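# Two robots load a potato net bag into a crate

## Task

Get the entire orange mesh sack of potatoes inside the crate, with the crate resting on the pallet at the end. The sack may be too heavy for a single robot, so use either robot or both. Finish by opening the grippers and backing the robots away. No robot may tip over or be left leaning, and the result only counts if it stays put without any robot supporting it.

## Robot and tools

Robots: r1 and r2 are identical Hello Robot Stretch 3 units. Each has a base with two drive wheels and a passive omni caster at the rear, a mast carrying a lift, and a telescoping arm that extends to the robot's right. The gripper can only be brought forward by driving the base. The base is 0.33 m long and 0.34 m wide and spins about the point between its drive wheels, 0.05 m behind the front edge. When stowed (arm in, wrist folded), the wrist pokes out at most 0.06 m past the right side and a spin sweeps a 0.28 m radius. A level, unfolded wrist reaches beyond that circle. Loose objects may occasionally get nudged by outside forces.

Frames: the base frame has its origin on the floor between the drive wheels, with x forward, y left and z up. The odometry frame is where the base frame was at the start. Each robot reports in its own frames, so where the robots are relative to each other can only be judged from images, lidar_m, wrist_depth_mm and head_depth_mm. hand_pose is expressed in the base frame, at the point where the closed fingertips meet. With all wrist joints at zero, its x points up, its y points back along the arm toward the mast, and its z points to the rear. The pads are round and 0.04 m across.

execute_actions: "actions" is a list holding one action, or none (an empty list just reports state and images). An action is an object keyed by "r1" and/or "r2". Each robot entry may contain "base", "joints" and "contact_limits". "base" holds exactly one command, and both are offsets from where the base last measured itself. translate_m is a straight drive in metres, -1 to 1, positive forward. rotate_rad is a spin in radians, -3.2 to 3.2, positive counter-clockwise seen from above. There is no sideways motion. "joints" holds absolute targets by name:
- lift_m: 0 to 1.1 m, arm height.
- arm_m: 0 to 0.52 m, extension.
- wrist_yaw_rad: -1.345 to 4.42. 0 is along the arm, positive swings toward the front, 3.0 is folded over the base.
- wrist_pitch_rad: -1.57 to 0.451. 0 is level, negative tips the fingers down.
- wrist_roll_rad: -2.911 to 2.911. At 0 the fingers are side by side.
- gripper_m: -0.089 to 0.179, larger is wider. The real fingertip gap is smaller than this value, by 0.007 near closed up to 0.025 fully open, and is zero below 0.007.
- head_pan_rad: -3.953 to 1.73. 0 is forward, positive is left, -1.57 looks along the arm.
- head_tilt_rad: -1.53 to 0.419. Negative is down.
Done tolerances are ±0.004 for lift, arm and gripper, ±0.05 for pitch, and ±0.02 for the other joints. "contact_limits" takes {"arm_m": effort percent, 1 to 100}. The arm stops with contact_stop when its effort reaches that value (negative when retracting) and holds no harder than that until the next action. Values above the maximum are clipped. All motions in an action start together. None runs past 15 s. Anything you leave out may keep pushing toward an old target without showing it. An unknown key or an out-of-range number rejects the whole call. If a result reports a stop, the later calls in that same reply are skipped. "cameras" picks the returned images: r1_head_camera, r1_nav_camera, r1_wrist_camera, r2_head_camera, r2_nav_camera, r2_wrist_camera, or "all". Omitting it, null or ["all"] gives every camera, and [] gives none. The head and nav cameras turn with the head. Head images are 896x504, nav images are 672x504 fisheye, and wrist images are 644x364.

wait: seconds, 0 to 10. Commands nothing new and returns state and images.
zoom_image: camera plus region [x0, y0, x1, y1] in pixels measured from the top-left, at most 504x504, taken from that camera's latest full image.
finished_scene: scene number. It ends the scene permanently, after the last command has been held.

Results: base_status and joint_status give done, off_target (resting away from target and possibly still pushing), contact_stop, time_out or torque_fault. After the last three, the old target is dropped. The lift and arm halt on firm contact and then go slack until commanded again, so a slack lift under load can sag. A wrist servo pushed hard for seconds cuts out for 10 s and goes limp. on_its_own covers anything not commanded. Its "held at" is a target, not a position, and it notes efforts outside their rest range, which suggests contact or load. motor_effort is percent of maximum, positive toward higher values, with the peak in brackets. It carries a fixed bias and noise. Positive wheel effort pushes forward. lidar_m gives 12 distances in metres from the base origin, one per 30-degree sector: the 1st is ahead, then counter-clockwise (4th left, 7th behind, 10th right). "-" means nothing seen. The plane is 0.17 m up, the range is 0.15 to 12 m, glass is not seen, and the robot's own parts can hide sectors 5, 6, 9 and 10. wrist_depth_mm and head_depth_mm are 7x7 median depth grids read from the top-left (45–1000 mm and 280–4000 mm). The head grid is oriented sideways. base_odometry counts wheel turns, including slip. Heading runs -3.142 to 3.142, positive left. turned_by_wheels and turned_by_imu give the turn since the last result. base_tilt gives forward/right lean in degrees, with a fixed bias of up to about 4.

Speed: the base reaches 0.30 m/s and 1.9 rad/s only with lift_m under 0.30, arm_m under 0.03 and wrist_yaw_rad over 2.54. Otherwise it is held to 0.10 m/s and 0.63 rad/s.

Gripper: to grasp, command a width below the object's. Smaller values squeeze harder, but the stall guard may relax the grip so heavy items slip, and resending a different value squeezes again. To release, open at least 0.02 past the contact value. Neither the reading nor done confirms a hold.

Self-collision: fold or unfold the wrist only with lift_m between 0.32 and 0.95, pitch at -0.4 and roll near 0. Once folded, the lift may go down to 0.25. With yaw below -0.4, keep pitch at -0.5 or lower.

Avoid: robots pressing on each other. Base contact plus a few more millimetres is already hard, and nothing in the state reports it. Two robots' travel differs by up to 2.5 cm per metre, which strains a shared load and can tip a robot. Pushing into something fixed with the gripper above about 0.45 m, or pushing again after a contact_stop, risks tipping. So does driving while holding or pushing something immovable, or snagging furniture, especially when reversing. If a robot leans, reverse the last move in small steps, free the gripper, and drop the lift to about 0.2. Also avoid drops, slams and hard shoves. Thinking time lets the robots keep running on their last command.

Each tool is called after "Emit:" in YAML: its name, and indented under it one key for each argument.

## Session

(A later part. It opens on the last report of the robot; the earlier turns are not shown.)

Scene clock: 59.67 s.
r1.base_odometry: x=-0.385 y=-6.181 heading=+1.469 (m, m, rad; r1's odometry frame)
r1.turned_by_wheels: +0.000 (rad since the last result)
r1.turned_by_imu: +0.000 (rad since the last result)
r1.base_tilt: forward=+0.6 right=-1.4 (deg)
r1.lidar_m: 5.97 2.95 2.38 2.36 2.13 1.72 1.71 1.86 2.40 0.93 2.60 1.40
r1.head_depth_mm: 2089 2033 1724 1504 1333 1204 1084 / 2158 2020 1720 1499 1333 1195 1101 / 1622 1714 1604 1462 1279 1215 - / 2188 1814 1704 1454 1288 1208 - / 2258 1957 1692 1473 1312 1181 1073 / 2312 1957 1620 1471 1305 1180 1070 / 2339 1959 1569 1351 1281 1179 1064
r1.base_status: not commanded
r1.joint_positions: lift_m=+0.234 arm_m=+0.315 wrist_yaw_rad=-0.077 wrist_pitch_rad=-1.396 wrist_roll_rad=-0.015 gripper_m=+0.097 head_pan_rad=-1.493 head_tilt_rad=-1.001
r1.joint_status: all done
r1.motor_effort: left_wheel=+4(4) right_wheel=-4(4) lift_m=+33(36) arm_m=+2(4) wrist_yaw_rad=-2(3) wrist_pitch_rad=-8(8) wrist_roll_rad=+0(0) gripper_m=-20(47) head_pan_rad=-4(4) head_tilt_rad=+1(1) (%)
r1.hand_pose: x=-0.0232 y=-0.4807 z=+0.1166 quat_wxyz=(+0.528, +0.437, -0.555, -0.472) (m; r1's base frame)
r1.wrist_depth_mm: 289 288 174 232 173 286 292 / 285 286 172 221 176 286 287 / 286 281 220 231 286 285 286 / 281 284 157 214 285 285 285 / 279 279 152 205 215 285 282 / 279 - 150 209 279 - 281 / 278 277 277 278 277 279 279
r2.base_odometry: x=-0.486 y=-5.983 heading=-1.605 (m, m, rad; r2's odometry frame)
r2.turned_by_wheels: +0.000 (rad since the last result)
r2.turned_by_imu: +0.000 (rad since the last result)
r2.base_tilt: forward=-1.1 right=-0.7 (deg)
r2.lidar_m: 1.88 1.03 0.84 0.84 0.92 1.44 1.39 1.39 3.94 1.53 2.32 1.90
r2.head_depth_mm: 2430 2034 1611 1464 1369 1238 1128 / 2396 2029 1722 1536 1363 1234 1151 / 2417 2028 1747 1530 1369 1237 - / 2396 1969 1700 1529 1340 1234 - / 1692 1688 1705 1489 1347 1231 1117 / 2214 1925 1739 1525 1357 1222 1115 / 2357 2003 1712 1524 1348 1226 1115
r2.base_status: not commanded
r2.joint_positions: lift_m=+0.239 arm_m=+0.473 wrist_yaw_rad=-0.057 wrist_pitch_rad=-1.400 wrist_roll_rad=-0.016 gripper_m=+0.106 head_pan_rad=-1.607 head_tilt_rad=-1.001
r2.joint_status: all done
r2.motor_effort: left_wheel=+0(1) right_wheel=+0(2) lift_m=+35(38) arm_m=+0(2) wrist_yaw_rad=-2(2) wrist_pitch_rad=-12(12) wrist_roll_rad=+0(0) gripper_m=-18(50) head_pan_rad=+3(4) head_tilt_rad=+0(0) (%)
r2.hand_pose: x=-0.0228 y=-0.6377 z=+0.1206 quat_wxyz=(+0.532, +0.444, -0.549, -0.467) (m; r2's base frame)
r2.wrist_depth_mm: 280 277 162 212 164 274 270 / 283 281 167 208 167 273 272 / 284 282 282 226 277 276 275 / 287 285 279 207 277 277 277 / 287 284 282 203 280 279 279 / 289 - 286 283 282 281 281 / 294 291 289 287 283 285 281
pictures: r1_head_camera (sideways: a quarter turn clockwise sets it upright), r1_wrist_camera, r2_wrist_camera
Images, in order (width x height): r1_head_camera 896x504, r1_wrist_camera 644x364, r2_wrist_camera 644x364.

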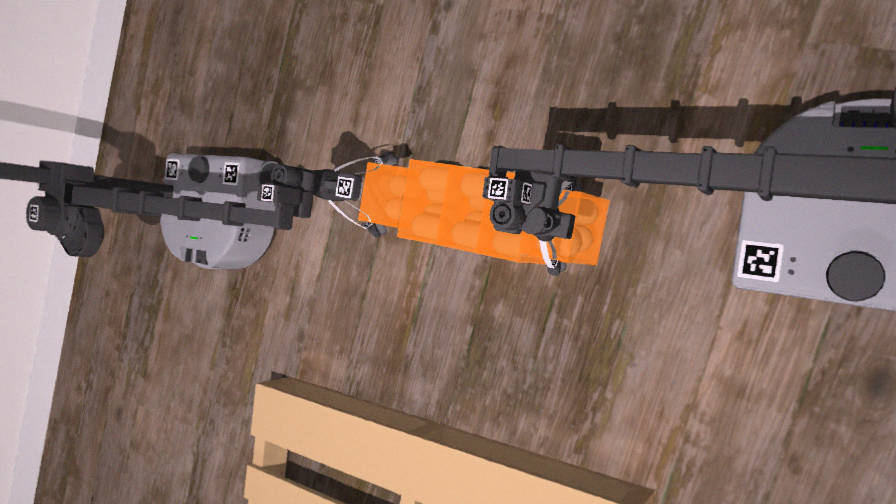

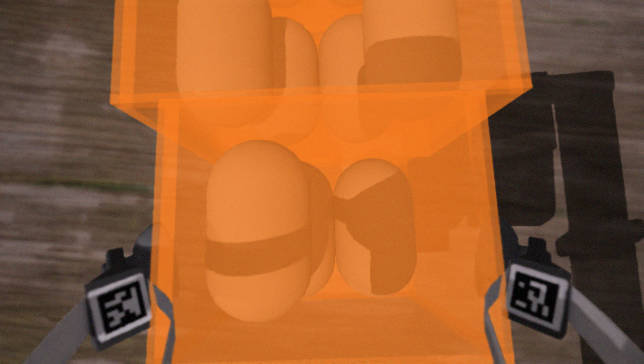

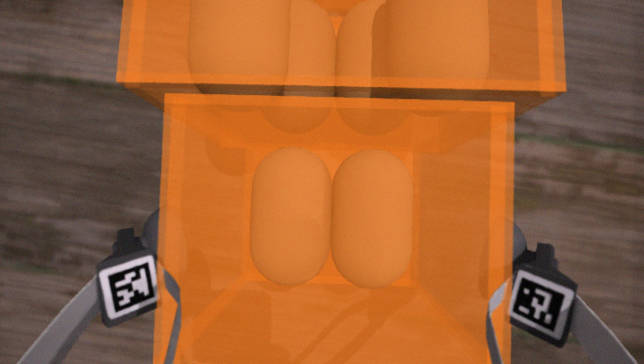

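Emit:
execute_actions:
  actions:
    - {"r1":{"joints":{"lift_m":0.265,"gripper_m":0.092,"arm_m":0.33}},"r2":{"joints":{"lift_m":0.269,"gripper_m":0.096,"arm_m":0.485}}}
  cameras: ["r1_wrist_camera","r2_wrist_camera","r1_head_camera"]

Scene clock: 60.83 s.
r1.base_odometry: x=-0.385 y=-6.181 heading=+1.469 (m, m, rad; r1's odometry frame)
r1.turned_by_wheels: +0.000 (rad since the last result)
r1.turned_by_imu: +0.000 (rad since the last result)
r1.base_tilt: forward=+0.3 right=-1.6 (deg)
r1.lidar_m: 5.92 2.95 2.38 2.36 2.13 1.72 1.71 1.87 2.41 0.91 2.60 1.39
r1.head_depth_mm: 2098 2018 1727 1504 1343 1201 1089 / 2180 2002 1717 1502 1335 1198 1101 / 1521 1737 1615 1453 1288 1205 - / 2206 1826 1698 1474 1283 1204 - / 2271 1978 1683 1474 1316 1186 1075 / 2304 1947 1622 1473 1306 1173 1069 / 2344 1936 1581 1352 1264 1184 1073
r1.base_status: not commanded
r1.joint_positions: lift_m=+0.264 arm_m=+0.330 wrist_yaw_rad=-0.077 wrist_pitch_rad=-1.406 wrist_roll_rad=-0.015 gripper_m=+0.093 head_pan_rad=-1.493 head_tilt_rad=-1.001
r1.joint_status: all done
r1.motor_effort: left_wheel=+4(4) right_wheel=-4(4) lift_m=+33(34) arm_m=+3(4) wrist_yaw_rad=-2(3) wrist_pitch_rad=-5(8) wrist_roll_rad=+0(0) gripper_m=-21(50) head_pan_rad=-4(4) head_tilt_rad=+1(1) (%)
r1.hand_pose: x=-0.0230 y=-0.4931 z=+0.1464 quat_wxyz=(+0.526, +0.440, -0.552, -0.475) (m; r1's base frame)
r1.wrist_depth_mm: 318 317 202 276 200 320 320 / 313 313 189 242 189 318 315 / 313 313 205 236 237 314 315 / 311 311 168 227 313 314 313 / 309 307 156 208 222 315 312 / 310 - 151 204 213 - 313 / 303 310 307 307 306 309 308
r2.base_odometry: x=-0.486 y=-5.983 heading=-1.605 (m, m, rad; r2's odometry frame)
r2.turned_by_wheels: +0.000 (rad since the last result)
r2.turned_by_imu: +0.000 (rad since the last result)
r2.base_tilt: forward=-1.2 right=-0.7 (deg)
r2.lidar_m: 1.88 1.03 0.84 0.84 0.92 1.44 1.39 1.39 3.94 1.05 2.33 1.90
r2.head_depth_mm: 2412 2044 1612 1462 1375 1233 1126 / 2418 2037 1717 1535 1373 1241 1154 / 2409 2012 1730 1521 1378 1237 - / 2396 1972 1708 - 1333 1230 - / 1633 1335 1708 1509 1336 1231 1116 / 2197 1919 1737 1518 1363 1226 1120 / 2363 2007 1730 1520 1357 1227 1112
r2.base_status: not commanded
r2.joint_positions: lift_m=+0.268 arm_m=+0.485 wrist_yaw_rad=-0.057 wrist_pitch_rad=-1.403 wrist_roll_rad=-0.016 gripper_m=+0.100 head_pan_rad=-1.607 head_tilt_rad=-1.001
r2.joint_status: gripper_m off_target (ended at +0.100, target +0.096); the others done
r2.motor_effort: left_wheel=-1(0) right_wheel=+0(1) lift_m=+38(38) arm_m=+0(1) wrist_yaw_rad=-2(2) wrist_pitch_rad=-9(11) wrist_roll_rad=+0(0) gripper_m=-22(66) head_pan_rad=+5(4) head_tilt_rad=+1(1) (%)
r2.hand_pose: x=-0.0227 y=-0.6489 z=+0.1505 quat_wxyz=(+0.531, +0.445, -0.548, -0.468) (m; r2's base frame)
r2.wrist_depth_mm: 307 307 184 266 184 298 296 / 311 309 181 229 177 302 302 / 311 312 311 228 228 306 301 / 314 316 315 214 310 306 307 / 319 316 315 206 309 308 309 / 320 - 317 213 315 312 311 / 327 324 321 317 316 318 311
pictures: r1_head_camera (sideways: a quarter turn clockwise sets it upright), r1_wrist_camera, r2_wrist_camera
Images, in order (width x height): r1_head_camera 896x504, r1_wrist_camera 644x364, r2_wrist_camera 644x364.

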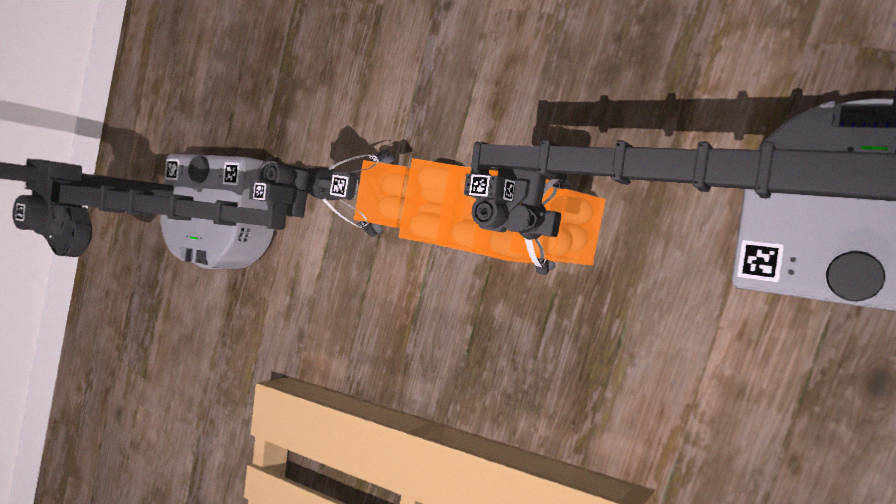

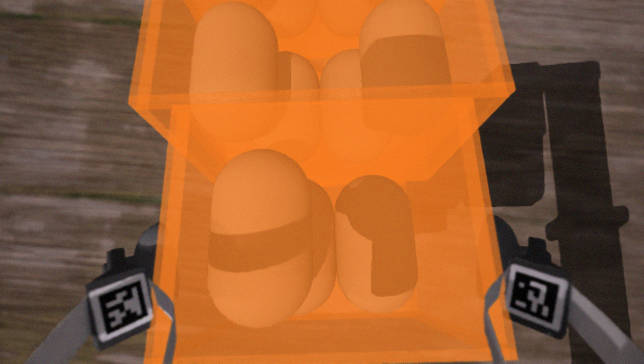

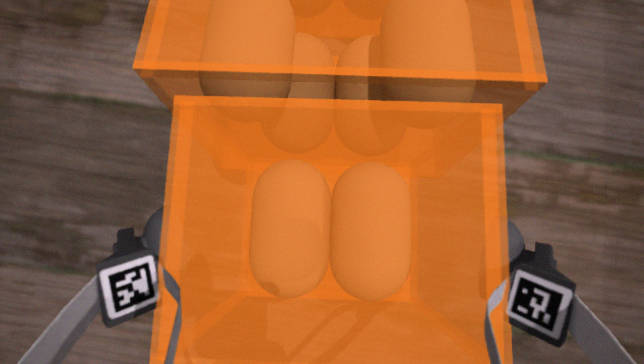

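Emit:
execute_actions:
  actions:
    - {"r1":{"joints":{"lift_m":0.305,"arm_m":0.345}},"r2":{"joints":{"lift_m":0.309,"gripper_m":0.099,"arm_m":0.497}}}
  cameras: ["r1_wrist_camera","r2_wrist_camera","r1_head_camera"]

Scene clock: 62.13 s.
r1.base_odometry: x=-0.385 y=-6.181 heading=+1.469 (m, m, rad; r1's odometry frame)
r1.turned_by_wheels: +0.000 (rad since the last result)
r1.turned_by_imu: +0.000 (rad since the last result)
r1.base_tilt: forward=+0.6 right=-1.6 (deg)
r1.lidar_m: 5.92 2.95 2.38 2.36 2.14 1.73 1.71 1.86 2.40 0.48 2.60 1.39
r1.head_depth_mm: 2091 2037 1721 1513 1337 1198 1091 / 2155 1998 1714 1501 1336 1189 1103 / 1470 1715 1434 1504 1280 1212 - / 2209 1811 1698 1476 1298 1206 - / 2255 1975 1692 1484 1314 1185 1077 / 2311 1966 1618 1477 1307 1178 1073 / 2337 1958 1581 1345 1263 1175 1072
r1.base_status: not commanded
r1.joint_positions: lift_m=+0.304 arm_m=+0.345 wrist_yaw_rad=-0.077 wrist_pitch_rad=-1.399 wrist_roll_rad=-0.015 gripper_m=+0.093 head_pan_rad=-1.493 head_tilt_rad=-1.001
r1.joint_status: all done
r1.motor_effort: left_wheel=+4(4) right_wheel=-3(4) lift_m=+36(36) arm_m=+2(1) wrist_yaw_rad=-2(3) wrist_pitch_rad=-7(8) wrist_roll_rad=+0(0) gripper_m=-22(21) head_pan_rad=-4(4) head_tilt_rad=+0(0) (%)
r1.hand_pose: x=-0.0232 y=-0.5099 z=+0.1863 quat_wxyz=(+0.527, +0.438, -0.554, -0.473) (m; r1's base frame)
r1.wrist_depth_mm: 360 357 252 289 260 359 362 / 355 356 222 302 222 360 357 / 353 350 213 257 215 354 358 / 353 350 227 257 352 360 362 / 351 352 168 219 351 352 352 / 347 - 156 206 212 - 352 / 347 349 344 351 349 351 347
r2.base_odometry: x=-0.486 y=-5.983 heading=-1.605 (m, m, rad; r2's odometry frame)
r2.turned_by_wheels: +0.000 (rad since the last result)
r2.turned_by_imu: +0.000 (rad since the last result)
r2.base_tilt: forward=-1.0 right=-0.8 (deg)
r2.lidar_m: 1.88 1.03 0.84 0.84 0.92 1.44 1.39 1.39 3.95 1.00 2.33 1.90
r2.head_depth_mm: 2412 2045 1615 1468 1376 1233 1129 / 2419 2014 1713 1535 1362 1240 1152 / 2408 2016 1751 1531 1376 1228 - / 2397 1990 1706 1370 1344 1239 - / 1625 1252 1707 1472 1359 1230 1119 / 2263 1917 1743 1521 1356 1226 1124 / 2387 1995 1720 1511 1351 1221 1117
r2.base_status: not commanded
r2.joint_positions: lift_m=+0.308 arm_m=+0.497 wrist_yaw_rad=-0.057 wrist_pitch_rad=-1.393 wrist_roll_rad=-0.016 gripper_m=+0.103 head_pan_rad=-1.607 head_tilt_rad=-1.001
r2.joint_status: gripper_m off_target (ended at +0.103, target +0.099); the others done
r2.motor_effort: left_wheel=-1(1) right_wheel=+1(1) lift_m=+41(41) arm_m=+0(1) wrist_yaw_rad=-2(2) wrist_pitch_rad=-16(17) wrist_roll_rad=+0(0) gripper_m=-20(24) head_pan_rad=+5(4) head_tilt_rad=+0(1) (%)
r2.hand_pose: x=-0.0229 y=-0.6636 z=+0.1906 quat_wxyz=(+0.534, +0.442, -0.551, -0.466) (m; r2's base frame)
r2.wrist_depth_mm: 354 343 343 282 237 343 339 / 357 348 205 259 204 344 339 / 353 352 251 245 207 345 344 / 363 355 352 255 345 347 347 / 360 359 353 217 352 348 348 / 365 - 360 204 352 - 346 / 363 364 362 356 356 354 355
pictures: r1_head_camera (sideways: a quarter turn clockwise sets it upright), r1_wrist_camera, r2_wrist_camera
Images, in order (width x height): r1_head_camera 896x504, r1_wrist_camera 644x364, r2_wrist_camera 644x364.

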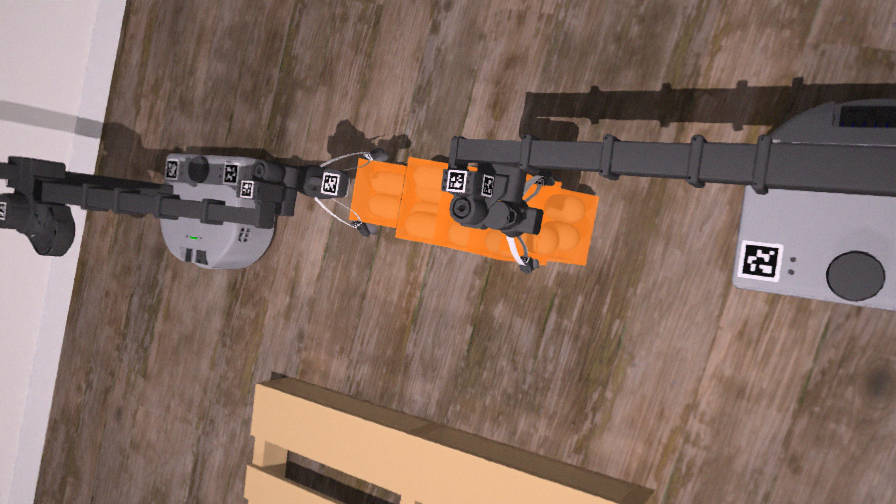

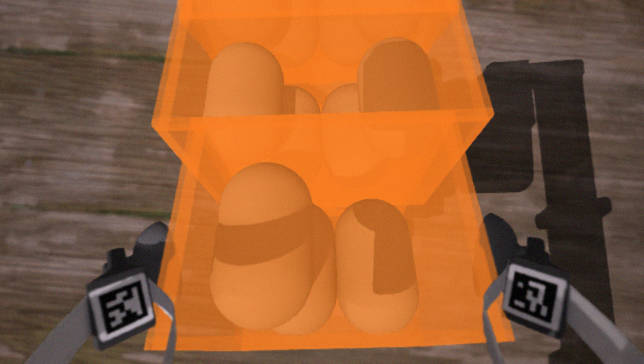

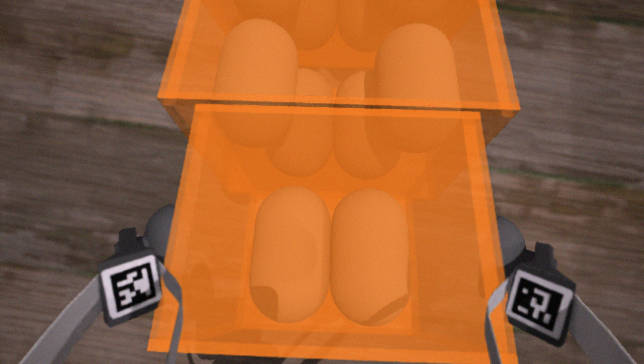

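Emit:
execute_actions:
  actions:
    - {"r1":{"joints":{"lift_m":0.335,"arm_m":0.375}},"r2":{"joints":{"lift_m":0.339,"gripper_m":0.096,"arm_m":0.515}}}
  cameras: ["r1_wrist_camera","r2_wrist_camera","r1_head_camera","r2_head_camera"]

Scene clock: 63.53 s.
r1.base_odometry: x=-0.385 y=-6.181 heading=+1.469 (m, m, rad; r1's odometry frame)
r1.turned_by_wheels: +0.000 (rad since the last result)
r1.turned_by_imu: +0.000 (rad since the last result)
r1.base_tilt: forward=+0.3 right=-1.5 (deg)
r1.lidar_m: 5.90 2.95 2.38 2.36 2.13 1.72 1.71 1.87 2.41 0.46 2.60 1.39
r1.head_depth_mm: 2121 2030 1730 1504 1346 1200 1094 / 2163 2013 1707 1508 1336 1199 1103 / 1479 1705 1316 1410 1282 1210 - / 2225 1821 1684 1466 1303 1210 - / 2251 1956 1685 1476 1309 1183 1078 / 2296 1969 1615 1475 1311 1179 1074 / 2343 1951 1581 1349 1265 1177 1069
r1.base_status: not commanded
r1.joint_positions: lift_m=+0.334 arm_m=+0.375 wrist_yaw_rad=-0.078 wrist_pitch_rad=-1.428 wrist_roll_rad=-0.015 gripper_m=+0.093 head_pan_rad=-1.493 head_tilt_rad=-1.001
r1.joint_status: all done
r1.motor_effort: left_wheel=+3(4) right_wheel=-3(3) lift_m=+37(41) arm_m=+4(5) wrist_yaw_rad=-2(2) wrist_pitch_rad=+2(7) wrist_roll_rad=+0(0) gripper_m=-20(20) head_pan_rad=-4(4) head_tilt_rad=+1(1) (%)
r1.hand_pose: x=-0.0226 y=-0.5324 z=+0.2158 quat_wxyz=(+0.520, +0.445, -0.548, -0.481) (m; r1's base frame)
r1.wrist_depth_mm: 382 384 253 290 255 384 389 / 379 380 260 316 240 387 384 / 382 382 221 271 219 381 385 / 380 379 229 261 385 386 385 / 380 379 176 224 383 388 384 / 384 - 157 204 217 - 382 / 382 384 380 203 381 380 380
r2.base_odometry: x=-0.486 y=-5.983 heading=-1.605 (m, m, rad; r2's odometry frame)
r2.turned_by_wheels: +0.000 (rad since the last result)
r2.turned_by_imu: +0.000 (rad since the last result)
r2.base_tilt: forward=-1.0 right=-0.7 (deg)
r2.lidar_m: 1.88 1.03 0.84 0.84 0.92 1.44 1.39 1.39 3.93 0.59 2.33 1.90
r2.head_depth_mm: 2443 2035 1610 1461 1371 1235 1130 / 2406 2031 1716 1541 1369 1233 1152 / 2406 2027 1744 1533 1357 1237 - / 2400 1967 1756 1377 1340 1236 - / 1662 1216 1710 1450 1363 1226 1122 / 2281 1919 1724 1523 1356 1225 1122 / 2403 2000 1732 1525 1352 1226 1118
r2.base_status: not commanded
r2.joint_positions: lift_m=+0.338 arm_m=+0.515 wrist_yaw_rad=-0.058 wrist_pitch_rad=-1.424 wrist_roll_rad=-0.016 gripper_m=+0.100 head_pan_rad=-1.607 head_tilt_rad=-1.001
r2.joint_status: gripper_m off_target (ended at +0.100, target +0.096); the others done
r2.motor_effort: left_wheel=-2(2) right_wheel=+1(1) lift_m=+41(42) arm_m=+2(3) wrist_yaw_rad=-2(2) wrist_pitch_rad=+2(15) wrist_roll_rad=+0(0) gripper_m=-22(65) head_pan_rad=+5(4) head_tilt_rad=+0(0) (%)
r2.hand_pose: x=-0.0224 y=-0.6732 z=+0.2200 quat_wxyz=(+0.526, +0.450, -0.544, -0.474) (m; r2's base frame)
r2.wrist_depth_mm: 372 372 372 277 245 361 364 / 378 380 223 299 221 367 367 / 382 383 210 256 207 376 368 / 387 387 390 265 379 377 374 / 392 387 384 223 377 377 377 / 401 - 392 206 384 - 384 / 403 404 395 395 385 388 388
pictures: r1_head_camera (sideways: a quarter turn clockwise sets it upright), r1_wrist_camera, r2_head_camera (sideways: a quarter turn clockwise sets it upright), r2_wrist_camera
Images, in order (width x height): r1_head_camera 896x504, r1_wrist_camera 644x364, r2_head_camera 896x504, r2_wrist_camera 644x364.

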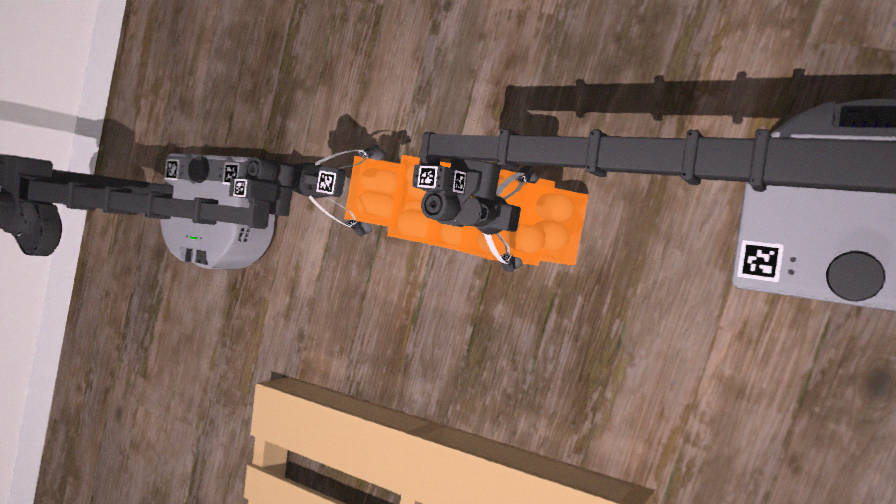

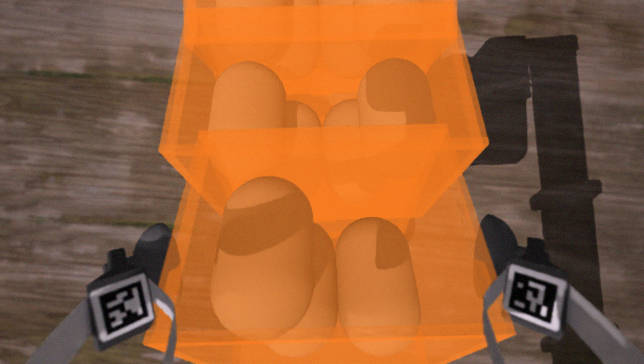

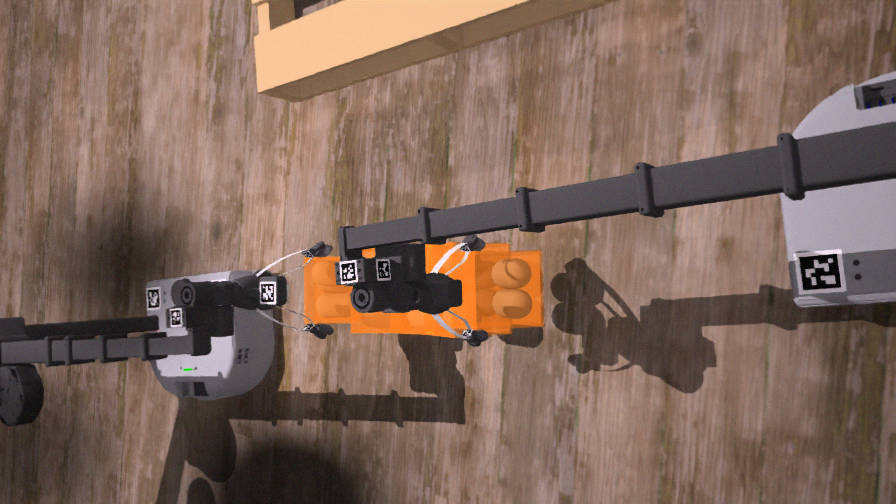

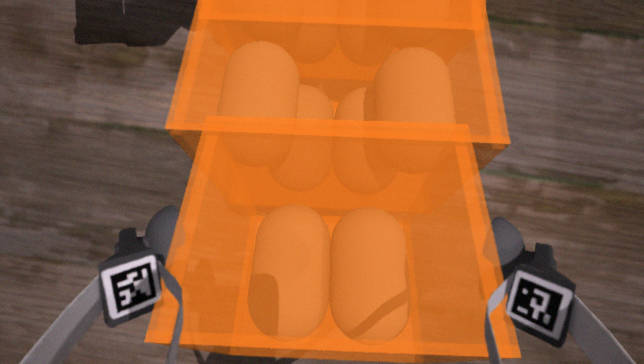

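Emit:
execute_actions:
  actions:
    - {"r1":{"joints":{"lift_m":0.68,"head_pan_rad":-0.35,"head_tilt_rad":-0.95}},"r2":{"joints":{"lift_m":0.684,"head_pan_rad":-2.75,"head_tilt_rad":-0.95}}}
  cameras: ["r1_wrist_camera","r2_wrist_camera","r1_head_camera","r2_head_camera"]

Scene clock: 68.67 s.
r1.base_odometry: x=-0.385 y=-6.181 heading=+1.469 (m, m, rad; r1's odometry frame)
r1.turned_by_wheels: +0.000 (rad since the last result)
r1.turned_by_imu: +0.000 (rad since the last result)
r1.base_tilt: forward=+0.3 right=-1.5 (deg)
r1.lidar_m: 5.90 2.95 2.38 2.36 2.13 1.72 1.71 1.87 2.40 1.52 2.61 1.40
r1.head_depth_mm: 2783 1806 1709 1447 1350 1219 1091 / 2699 1903 1694 1460 1319 1207 1087 / 2676 1861 1699 1480 1294 1206 1098 / 2671 1852 1656 1457 1321 1201 1095 / 2661 2142 1715 1532 1347 1193 1080 / 2636 2115 1771 1529 1342 1194 1078 / 2580 2096 1771 1505 1330 1189 1074
r1.base_status: not commanded
r1.joint_positions: lift_m=+0.679 arm_m=+0.375 wrist_yaw_rad=-0.078 wrist_pitch_rad=-1.428 wrist_roll_rad=-0.015 gripper_m=+0.093 head_pan_rad=-0.357 head_tilt_rad=-0.952
r1.joint_status: all done
r1.motor_effort: left_wheel=+3(4) right_wheel=-3(3) lift_m=+37(38) arm_m=+4(4) wrist_yaw_rad=-1(1) wrist_pitch_rad=+2(2) wrist_roll_rad=+0(1) gripper_m=-21(21) head_pan_rad=+3(44) head_tilt_rad=+1(12) (%)
r1.hand_pose: x=-0.0226 y=-0.5323 z=+0.5608 quat_wxyz=(+0.520, +0.445, -0.548, -0.481) (m; r1's base frame)
r1.wrist_depth_mm: 714 745 252 288 254 749 739 / 716 726 258 317 240 751 754 / 732 722 218 269 217 745 744 / 674 727 232 261 741 750 744 / 666 728 175 225 729 733 759 / 599 - 157 204 217 - 749 / 604 733 739 203 752 746 749
r2.base_odometry: x=-0.486 y=-5.983 heading=-1.605 (m, m, rad; r2's odometry frame)
r2.turned_by_wheels: +0.000 (rad since the last result)
r2.turned_by_imu: +0.001 (rad since the last result)
r2.base_tilt: forward=-1.1 right=-0.8 (deg)
r2.lidar_m: 1.88 1.04 0.84 0.84 0.92 1.44 1.40 1.39 3.93 1.53 2.32 1.90
r2.head_depth_mm: 2688 2167 1830 1590 1455 - - / 2674 2188 1834 1597 1445 - - / 2656 1920 1785 1588 1397 1267 - / 2638 1909 1720 1524 1396 1269 - / 2622 1775 1679 1491 1331 1287 - / 2606 1807 1695 1480 1367 - 1127 / 2611 2002 1716 1421 1385 - 1125
r2.base_status: not commanded
r2.joint_positions: lift_m=+0.683 arm_m=+0.515 wrist_yaw_rad=-0.058 wrist_pitch_rad=-1.424 wrist_roll_rad=-0.016 gripper_m=+0.106 head_pan_rad=-2.743 head_tilt_rad=-0.952
r2.joint_status: all done
r2.on_its_own: gripper_m is held at +0.105, not at your +0.096, by its stall guard, which is not easing now
r2.motor_effort: left_wheel=-1(1) right_wheel=+2(1) lift_m=+40(42) arm_m=+2(2) wrist_yaw_rad=-2(1) wrist_pitch_rad=+3(3) wrist_roll_rad=+0(0) gripper_m=-19(19) head_pan_rad=-5(56) head_tilt_rad=+1(6) (%)
r2.hand_pose: x=-0.0224 y=-0.6732 z=+0.5650 quat_wxyz=(+0.526, +0.450, -0.544, -0.474) (m; r2's base frame)
r2.wrist_depth_mm: 723 722 698 281 244 709 683 / 736 738 222 297 222 708 693 / 746 729 210 256 207 728 705 / 753 751 741 265 746 742 706 / 788 750 748 225 729 713 702 / 770 - 779 205 753 - 750 / 780 798 776 769 758 761 638
pictures: r1_head_camera (sideways: a quarter turn clockwise sets it upright), r1_wrist_camera, r2_head_camera (sideways: a quarter turn clockwise sets it upright), r2_wrist_camera
Images, in order (width x height): r1_head_camera 896x504, r1_wrist_camera 644x364, r2_head_camera 896x504, r2_wrist_camera 644x364.

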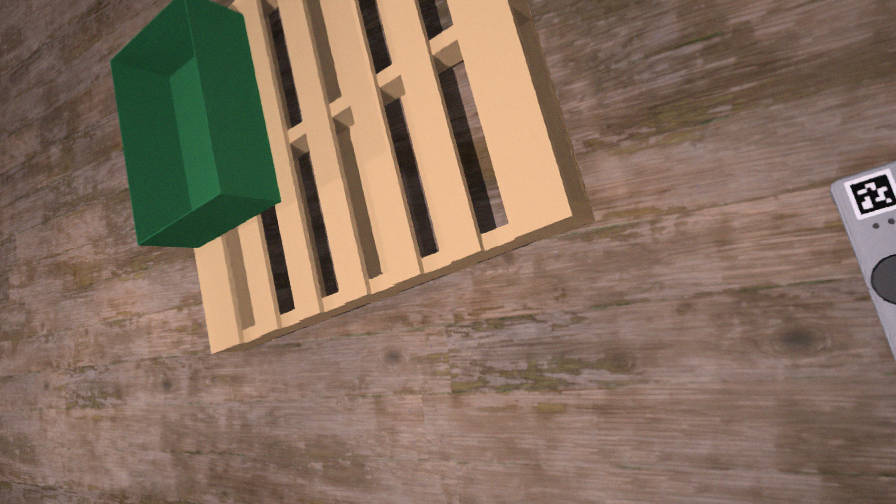

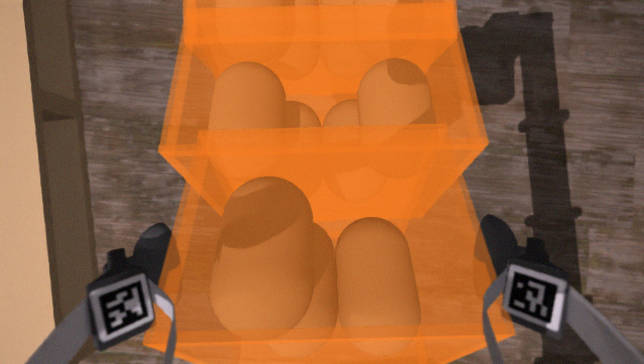

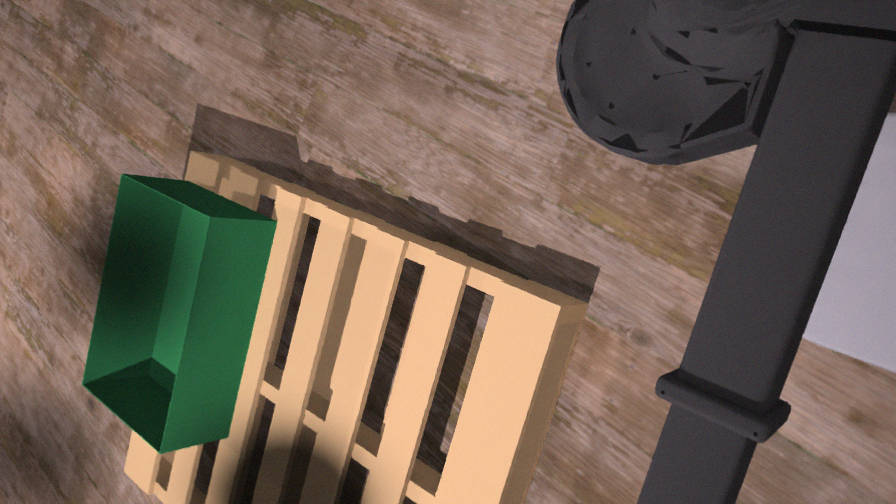

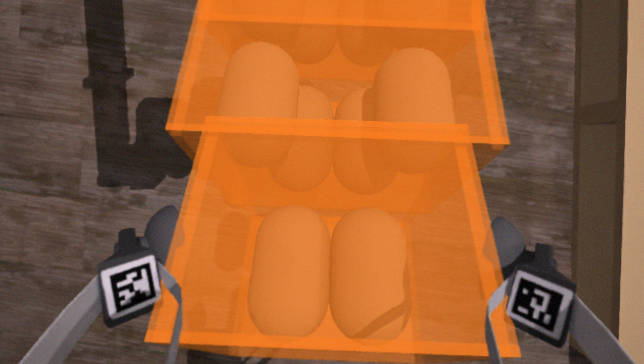

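Emit:
execute_actions:
  actions:
    - {"r1":{"base":{"rotate_rad":-0.027},"joints":{"wrist_yaw_rad":0.05}},"r2":{"base":{"rotate_rad":-0.036},"joints":{"wrist_yaw_rad":0.08,"gripper_m":0.099}}}
  cameras: ["r1_wrist_camera","r2_wrist_camera"]

Scene clock: 70.30 s.
r1.base_odometry: x=-0.385 y=-6.181 heading=+1.443 (m, m, rad; r1's odometry frame)
r1.turned_by_wheels: -0.027 (rad since the last result)
r1.turned_by_imu: -0.027 (rad since the last result)
r1.base_tilt: forward=+0.4 right=-1.6 (deg)
r1.lidar_m: 6.32 3.01 2.39 2.36 2.18 1.73 1.71 1.85 2.42 1.52 2.58 1.40
r1.head_depth_mm: 2739 1814 1697 1423 1362 1214 1098 / 2716 1921 1676 1445 1334 1207 1090 / 2687 1881 1691 1483 1293 1207 1099 / 2658 1824 1666 1454 1323 1203 1101 / 2630 2115 1704 1533 1343 1198 1086 / 2631 2110 1769 1516 1333 1191 1071 / 2608 2110 1763 1515 1327 1184 1075
r1.base_status: done
r1.joint_positions: lift_m=+0.679 arm_m=+0.375 wrist_yaw_rad=+0.047 wrist_pitch_rad=-1.426 wrist_roll_rad=-0.018 gripper_m=+0.093 head_pan_rad=-0.357 head_tilt_rad=-0.952
r1.joint_status: all done
r1.motor_effort: left_wheel=+5(11) right_wheel=-4(13) lift_m=+36(36) arm_m=+4(4) wrist_yaw_rad=+4(6) wrist_pitch_rad=+2(3) wrist_roll_rad=+2(3) gripper_m=-21(21) head_pan_rad=+4(4) head_tilt_rad=+1(1) (%)
r1.hand_pose: x=-0.0210 y=-0.5328 z=+0.5608 quat_wxyz=(+0.550, +0.479, -0.519, -0.446) (m; r1's base frame)
r1.wrist_depth_mm: 709 736 248 289 254 749 751 / 662 743 259 315 247 735 767 / 720 729 220 270 219 764 729 / 722 745 230 262 746 766 739 / 722 741 179 226 744 745 747 / 710 - 159 206 217 - 741 / 610 731 742 202 727 733 740
r2.base_odometry: x=-0.486 y=-5.983 heading=-1.641 (m, m, rad; r2's odometry frame)
r2.turned_by_wheels: -0.036 (rad since the last result)
r2.turned_by_imu: -0.035 (rad since the last result)
r2.base_tilt: forward=-1.2 right=-0.9 (deg)
r2.lidar_m: 1.88 1.07 0.85 0.84 0.91 1.38 1.59 1.39 3.97 1.53 2.39 1.90
r2.head_depth_mm: 2661 2179 1849 1588 1449 - - / 2667 2174 1841 1585 1453 - - / 2667 2069 1839 1594 1402 1270 - / 2653 1865 1721 1529 1396 1269 - / 2637 1927 1732 1521 1351 1288 - / 2596 1809 1698 1476 1350 - 1127 / 2599 1816 1705 1483 1362 - 1121
r2.base_status: done
r2.joint_positions: lift_m=+0.683 arm_m=+0.515 wrist_yaw_rad=+0.075 wrist_pitch_rad=-1.423 wrist_roll_rad=-0.017 gripper_m=+0.100 head_pan_rad=-2.743 head_tilt_rad=-0.952
r2.joint_status: all done
r2.motor_effort: left_wheel=+2(10) right_wheel=-2(11) lift_m=+41(41) arm_m=+2(2) wrist_yaw_rad=+3(4) wrist_pitch_rad=+1(3) wrist_roll_rad=+0(0) gripper_m=-22(56) head_pan_rad=-6(4) head_tilt_rad=+0(0) (%)
r2.hand_pose: x=-0.0206 y=-0.6736 z=+0.5650 quat_wxyz=(+0.557, +0.485, -0.513, -0.438) (m; r2's base frame)
r2.wrist_depth_mm: 728 723 719 280 245 701 700 / 745 729 222 299 221 709 705 / 743 749 211 257 210 721 694 / 756 750 735 261 735 732 722 / 777 759 754 224 752 737 622 / 751 - 770 208 752 - 614 / 784 757 760 748 745 763 615
pictures: r1_wrist_camera, r2_wrist_camera
Images, in order (width x height): r1_wrist_camera 644x364, r2_wrist_camera 644x364.

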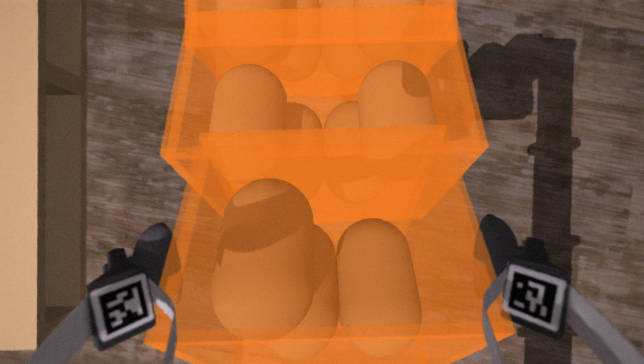

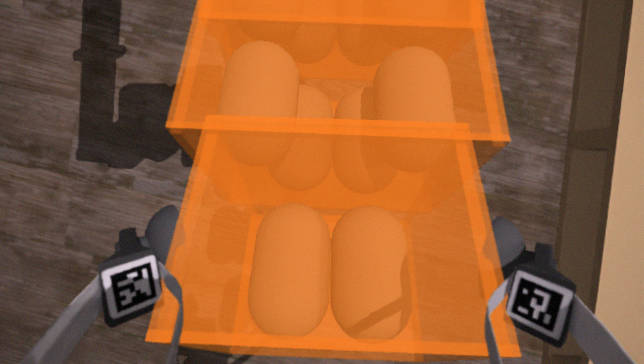

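Emit:
execute_actions:
  actions:
    - {"r1":{"base":{"translate_m":0.8},"joints":{"arm_m":0.505,"head_pan_rad":-0.8,"head_tilt_rad":-1.1}},"r2":{"base":{"translate_m":-0.8},"joints":{"arm_m":0.385,"gripper_m":0.102,"head_pan_rad":-2.2,"head_tilt_rad":-1.0}}}
  cameras: ["r1_wrist_camera","r2_wrist_camera","r1_head_camera","r2_head_camera"]

Scene clock: 79.73 s.
r1.base_odometry: x=-0.283 y=-5.388 heading=+1.443 (m, m, rad; r1's odometry frame)
r1.turned_by_wheels: +0.000 (rad since the last result)
r1.turned_by_imu: -0.002 (rad since the last result)
r1.base_tilt: forward=+0.3 right=-1.6 (deg)
r1.lidar_m: 6.12 2.90 2.29 2.27 2.45 2.53 2.50 2.71 2.51 1.51 0.74 0.78
r1.head_depth_mm: 2092 1780 1525 1323 1191 1083 1017 / 2065 1507 1459 1331 1224 1096 1092 / 2045 1552 1385 1334 1180 1172 - / 2045 1515 1403 1344 1209 1188 - / 2063 1781 1395 1330 1265 1172 - / 2052 1764 1438 1338 1282 1168 1073 / 2023 1762 1559 1378 1262 1164 1068
r1.base_status: done
r1.joint_positions: lift_m=+0.679 arm_m=+0.505 wrist_yaw_rad=+0.048 wrist_pitch_rad=-1.430 wrist_roll_rad=-0.018 gripper_m=+0.093 head_pan_rad=-0.793 head_tilt_rad=-1.086
r1.joint_status: all done
r1.motor_effort: left_wheel=+5(10) right_wheel=-4(6) lift_m=+37(37) arm_m=+4(2) wrist_yaw_rad=+3(3) wrist_pitch_rad=+4(4) wrist_roll_rad=+1(2) gripper_m=-20(21) head_pan_rad=-4(38) head_tilt_rad=-8(24) (%)
r1.hand_pose: x=-0.0211 y=-0.6618 z=+0.5608 quat_wxyz=(+0.549, +0.480, -0.518, -0.447) (m; r1's base frame)
r1.wrist_depth_mm: 602 615 250 292 252 744 743 / 612 609 261 309 258 760 741 / 612 615 223 274 224 741 747 / 607 610 227 262 604 753 748 / 602 739 180 228 613 736 750 / 598 - 160 205 219 - 736 / 611 612 608 199 607 735 749
r2.base_odometry: x=-0.430 y=-5.185 heading=-1.641 (m, m, rad; r2's odometry frame)
r2.turned_by_wheels: +0.000 (rad since the last result)
r2.turned_by_imu: +0.009 (rad since the last result)
r2.base_tilt: forward=-1.1 right=-0.9 (deg)
r2.lidar_m: 2.45 1.19 0.95 0.94 1.02 1.56 6.05 0.67 0.76 1.52 3.37 2.70
r2.head_depth_mm: 2499 2093 1771 1472 1378 1241 - / 2484 2077 1482 1366 1350 1258 - / 2477 2062 1561 1320 1307 - - / 2472 2051 1586 1360 1289 - - / 2452 2058 1490 1456 - 1176 1150 / 2451 2031 1612 1433 1271 1127 1109 / 2424 2030 1664 1333 1267 1173 1062
r2.base_status: done
r2.joint_positions: lift_m=+0.683 arm_m=+0.385 wrist_yaw_rad=+0.076 wrist_pitch_rad=-1.426 wrist_roll_rad=-0.014 gripper_m=+0.106 head_pan_rad=-2.207 head_tilt_rad=-0.988
r2.joint_status: all done
r2.motor_effort: left_wheel=+2(1) right_wheel=-1(9) lift_m=+40(41) arm_m=-4(5) wrist_yaw_rad=+3(3) wrist_pitch_rad=+3(3) wrist_roll_rad=-1(1) gripper_m=-19(20) head_pan_rad=+4(48) head_tilt_rad=-6(11) (%)
r2.hand_pose: x=-0.0206 y=-0.5433 z=+0.5650 quat_wxyz=(+0.556, +0.486, -0.513, -0.439) (m; r2's base frame)
r2.wrist_depth_mm: 721 742 601 279 243 585 586 / 728 739 227 301 227 591 587 / 746 743 211 258 209 598 598 / 763 761 610 259 614 609 595 / 761 784 616 225 614 728 612 / 774 - 625 207 611 - 615 / 769 788 773 202 774 771 754
pictures: r1_head_camera (sideways: a quarter turn clockwise sets it upright), r1_wrist_camera, r2_head_camera (sideways: a quarter turn clockwise sets it upright), r2_wrist_camera
Images, in order (width x height): r1_head_camera 896x504, r1_wrist_camera 644x364, r2_head_camera 896x504, r2_wrist_camera 644x364.

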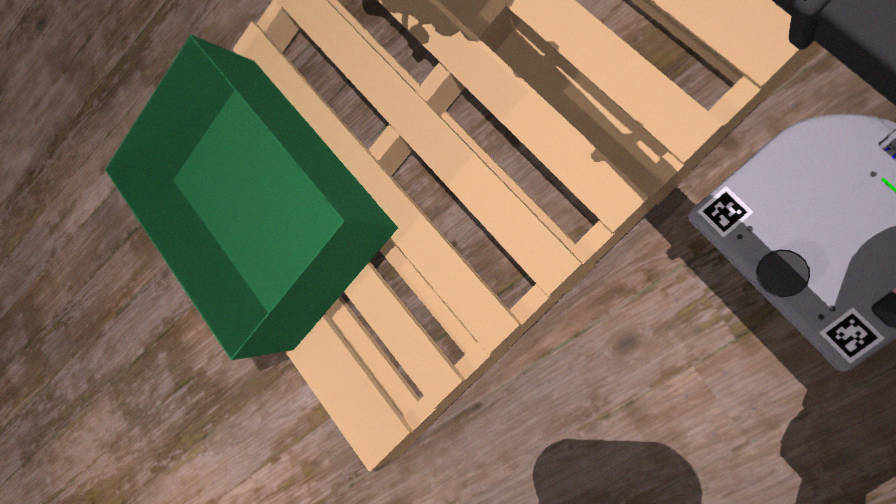

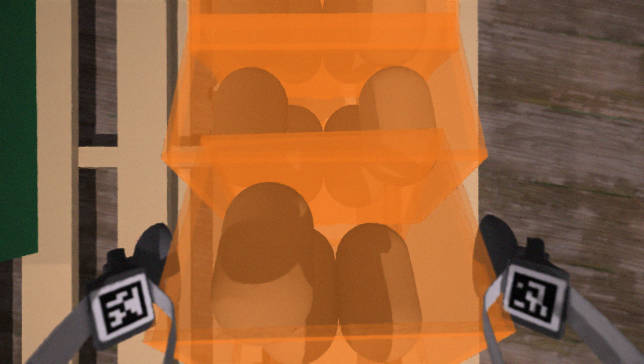

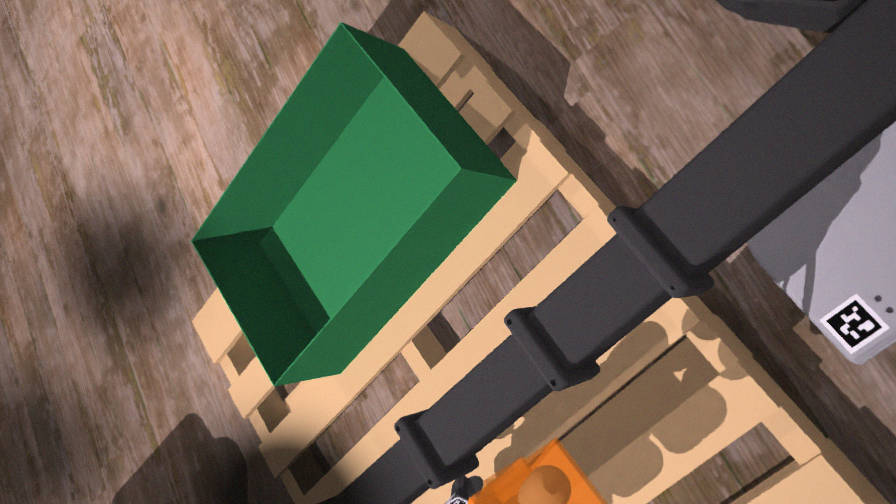

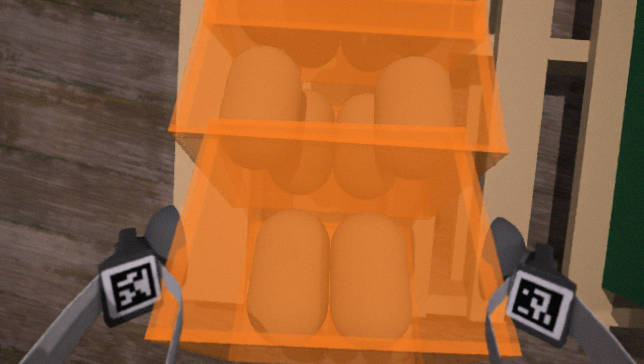

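Emit:
execute_actions:
  actions:
    - {"r1":{"base":{"translate_m":0.715},"joints":{"head_pan_rad":-1.3,"head_tilt_rad":-1.1}},"r2":{"base":{"translate_m":-0.71},"joints":{"arm_m":0.377,"head_pan_rad":-1.3,"head_tilt_rad":-1.05}}}
  cameras: ["r1_wrist_camera","r2_wrist_camera","r1_head_camera","r2_head_camera"]

Scene clock: 88.33 s.
r1.base_odometry: x=-0.191 y=-4.678 heading=+1.443 (m, m, rad; r1's odometry frame)
r1.turned_by_wheels: +0.000 (rad since the last result)
r1.turned_by_imu: -0.002 (rad since the last result)
r1.base_tilt: forward=+0.4 right=-1.5 (deg)
r1.lidar_m: 5.45 2.79 2.22 2.18 2.35 3.24 3.21 3.28 0.57 0.54 0.56 4.11
r1.head_depth_mm: 943 - 1316 1258 - - - / 2057 1391 969 1276 1244 1154 - / 2057 1720 1395 1295 1209 1110 - / 2053 1782 1583 1244 1175 1197 - / 2033 1771 1577 1407 1272 1164 1090 / 2014 1752 1573 1408 1275 1164 1074 / 2028 1762 1560 1404 1271 1165 1069
r1.base_status: done
r1.joint_positions: lift_m=+0.679 arm_m=+0.505 wrist_yaw_rad=+0.048 wrist_pitch_rad=-1.432 wrist_roll_rad=-0.011 gripper_m=+0.093 head_pan_rad=-1.293 head_tilt_rad=-1.086
r1.joint_status: all done
r1.motor_effort: left_wheel=+3(8) right_wheel=-2(4) lift_m=+37(36) arm_m=+4(4) wrist_yaw_rad=+3(2) wrist_pitch_rad=+4(4) wrist_roll_rad=-2(2) gripper_m=-21(21) head_pan_rad=-5(38) head_tilt_rad=-8(6) (%)
r1.hand_pose: x=-0.0211 y=-0.6612 z=+0.5608 quat_wxyz=(+0.547, +0.479, -0.519, -0.449) (m; r1's base frame)
r1.wrist_depth_mm: 734 733 250 294 251 614 605 / 750 743 503 306 266 606 608 / 735 733 224 275 226 620 626 / 737 733 231 264 516 628 600 / 741 740 183 230 588 605 607 / 743 - 160 206 221 - 613 / 727 735 616 199 203 605 615
r2.base_odometry: x=-0.380 y=-4.477 heading=-1.641 (m, m, rad; r2's odometry frame)
r2.turned_by_wheels: +0.000 (rad since the last result)
r2.turned_by_imu: +0.008 (rad since the last result)
r2.base_tilt: forward=-1.1 right=-0.8 (deg)
r2.lidar_m: 2.66 1.30 1.05 1.04 1.13 1.73 5.35 4.63 0.41 0.39 0.40 3.41
r2.head_depth_mm: 2259 2038 - - - - - / 824 1700 - 1309 1211 1176 - / 2189 1685 1054 947 1231 1189 - / 2254 1927 1452 1330 1222 1188 - / 2238 1908 1602 1423 1193 1199 1125 / 2221 1915 1587 1385 1240 1199 1120 / 2207 1906 1565 1372 1245 1212 1117
r2.base_status: done
r2.joint_positions: lift_m=+0.683 arm_m=+0.377 wrist_yaw_rad=+0.076 wrist_pitch_rad=-1.430 wrist_roll_rad=-0.009 gripper_m=+0.106 head_pan_rad=-1.307 head_tilt_rad=-1.037
r2.joint_status: all done
r2.motor_effort: left_wheel=-1(2) right_wheel=+2(7) lift_m=+40(40) arm_m=-4(5) wrist_yaw_rad=+2(2) wrist_pitch_rad=+5(6) wrist_roll_rad=-3(3) gripper_m=-19(20) head_pan_rad=+5(55) head_tilt_rad=-6(12) (%)
r2.hand_pose: x=-0.0207 y=-0.5344 z=+0.5649 quat_wxyz=(+0.554, +0.486, -0.513, -0.441) (m; r2's base frame)
r2.wrist_depth_mm: 609 601 470 280 241 548 697 / 599 607 426 301 233 526 705 / 617 605 213 262 211 715 722 / 623 614 569 262 255 736 727 / 642 625 561 229 588 608 729 / 757 - 465 209 434 - 752 / 767 794 794 201 754 756 755
pictures: r1_head_camera (sideways: a quarter turn clockwise sets it upright), r1_wrist_camera, r2_head_camera (sideways: a quarter turn clockwise sets it upright), r2_wrist_camera
Images, in order (width x height): r1_head_camera 896x504, r1_wrist_camera 644x364, r2_head_camera 896x504, r2_wrist_camera 644x364.

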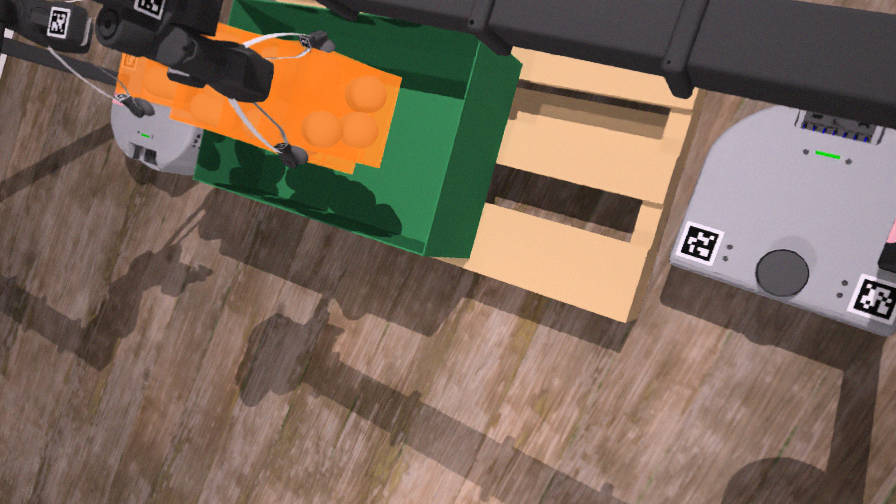

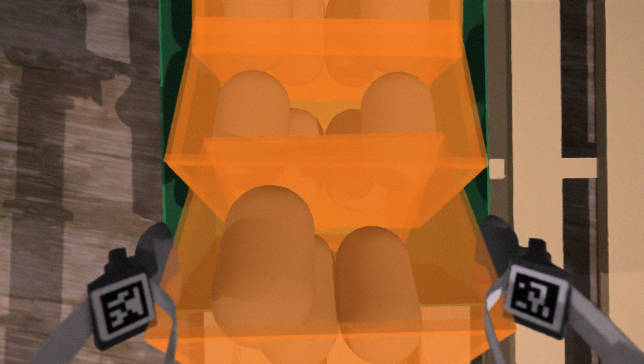

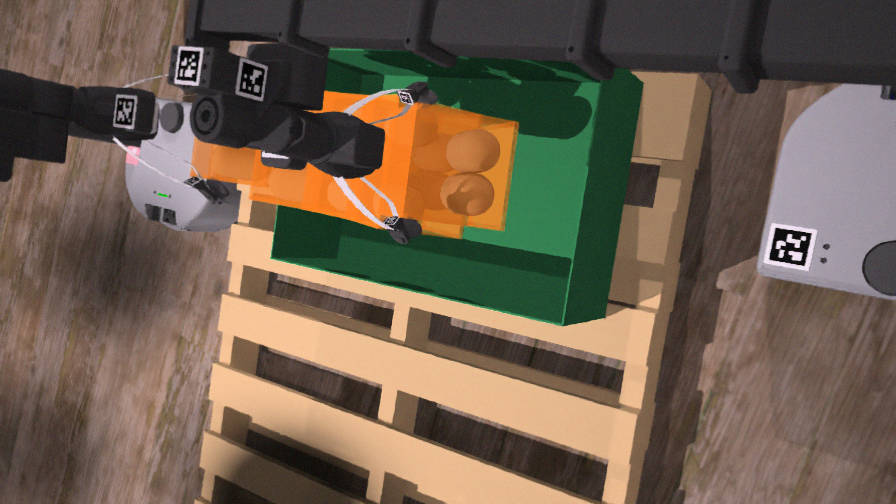

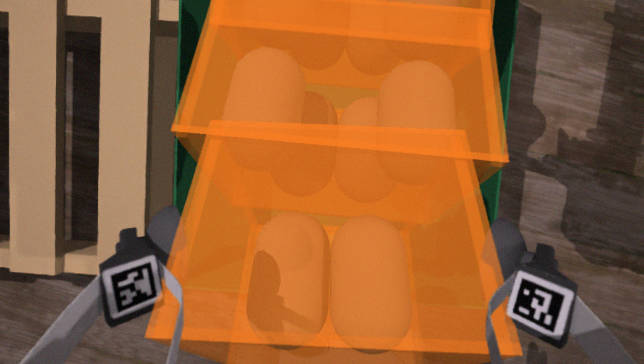

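Emit:
zoom_image:
  camera: "r2_wrist_camera"
  region: [130, 200, 540, 364]

Region (130, 200, 540, 364) of r2_wrist_camera's 644x364 image, scaled by 1.229; it fills the top 202 rows of this view, and the rest is white.

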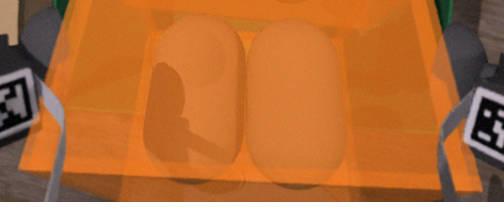

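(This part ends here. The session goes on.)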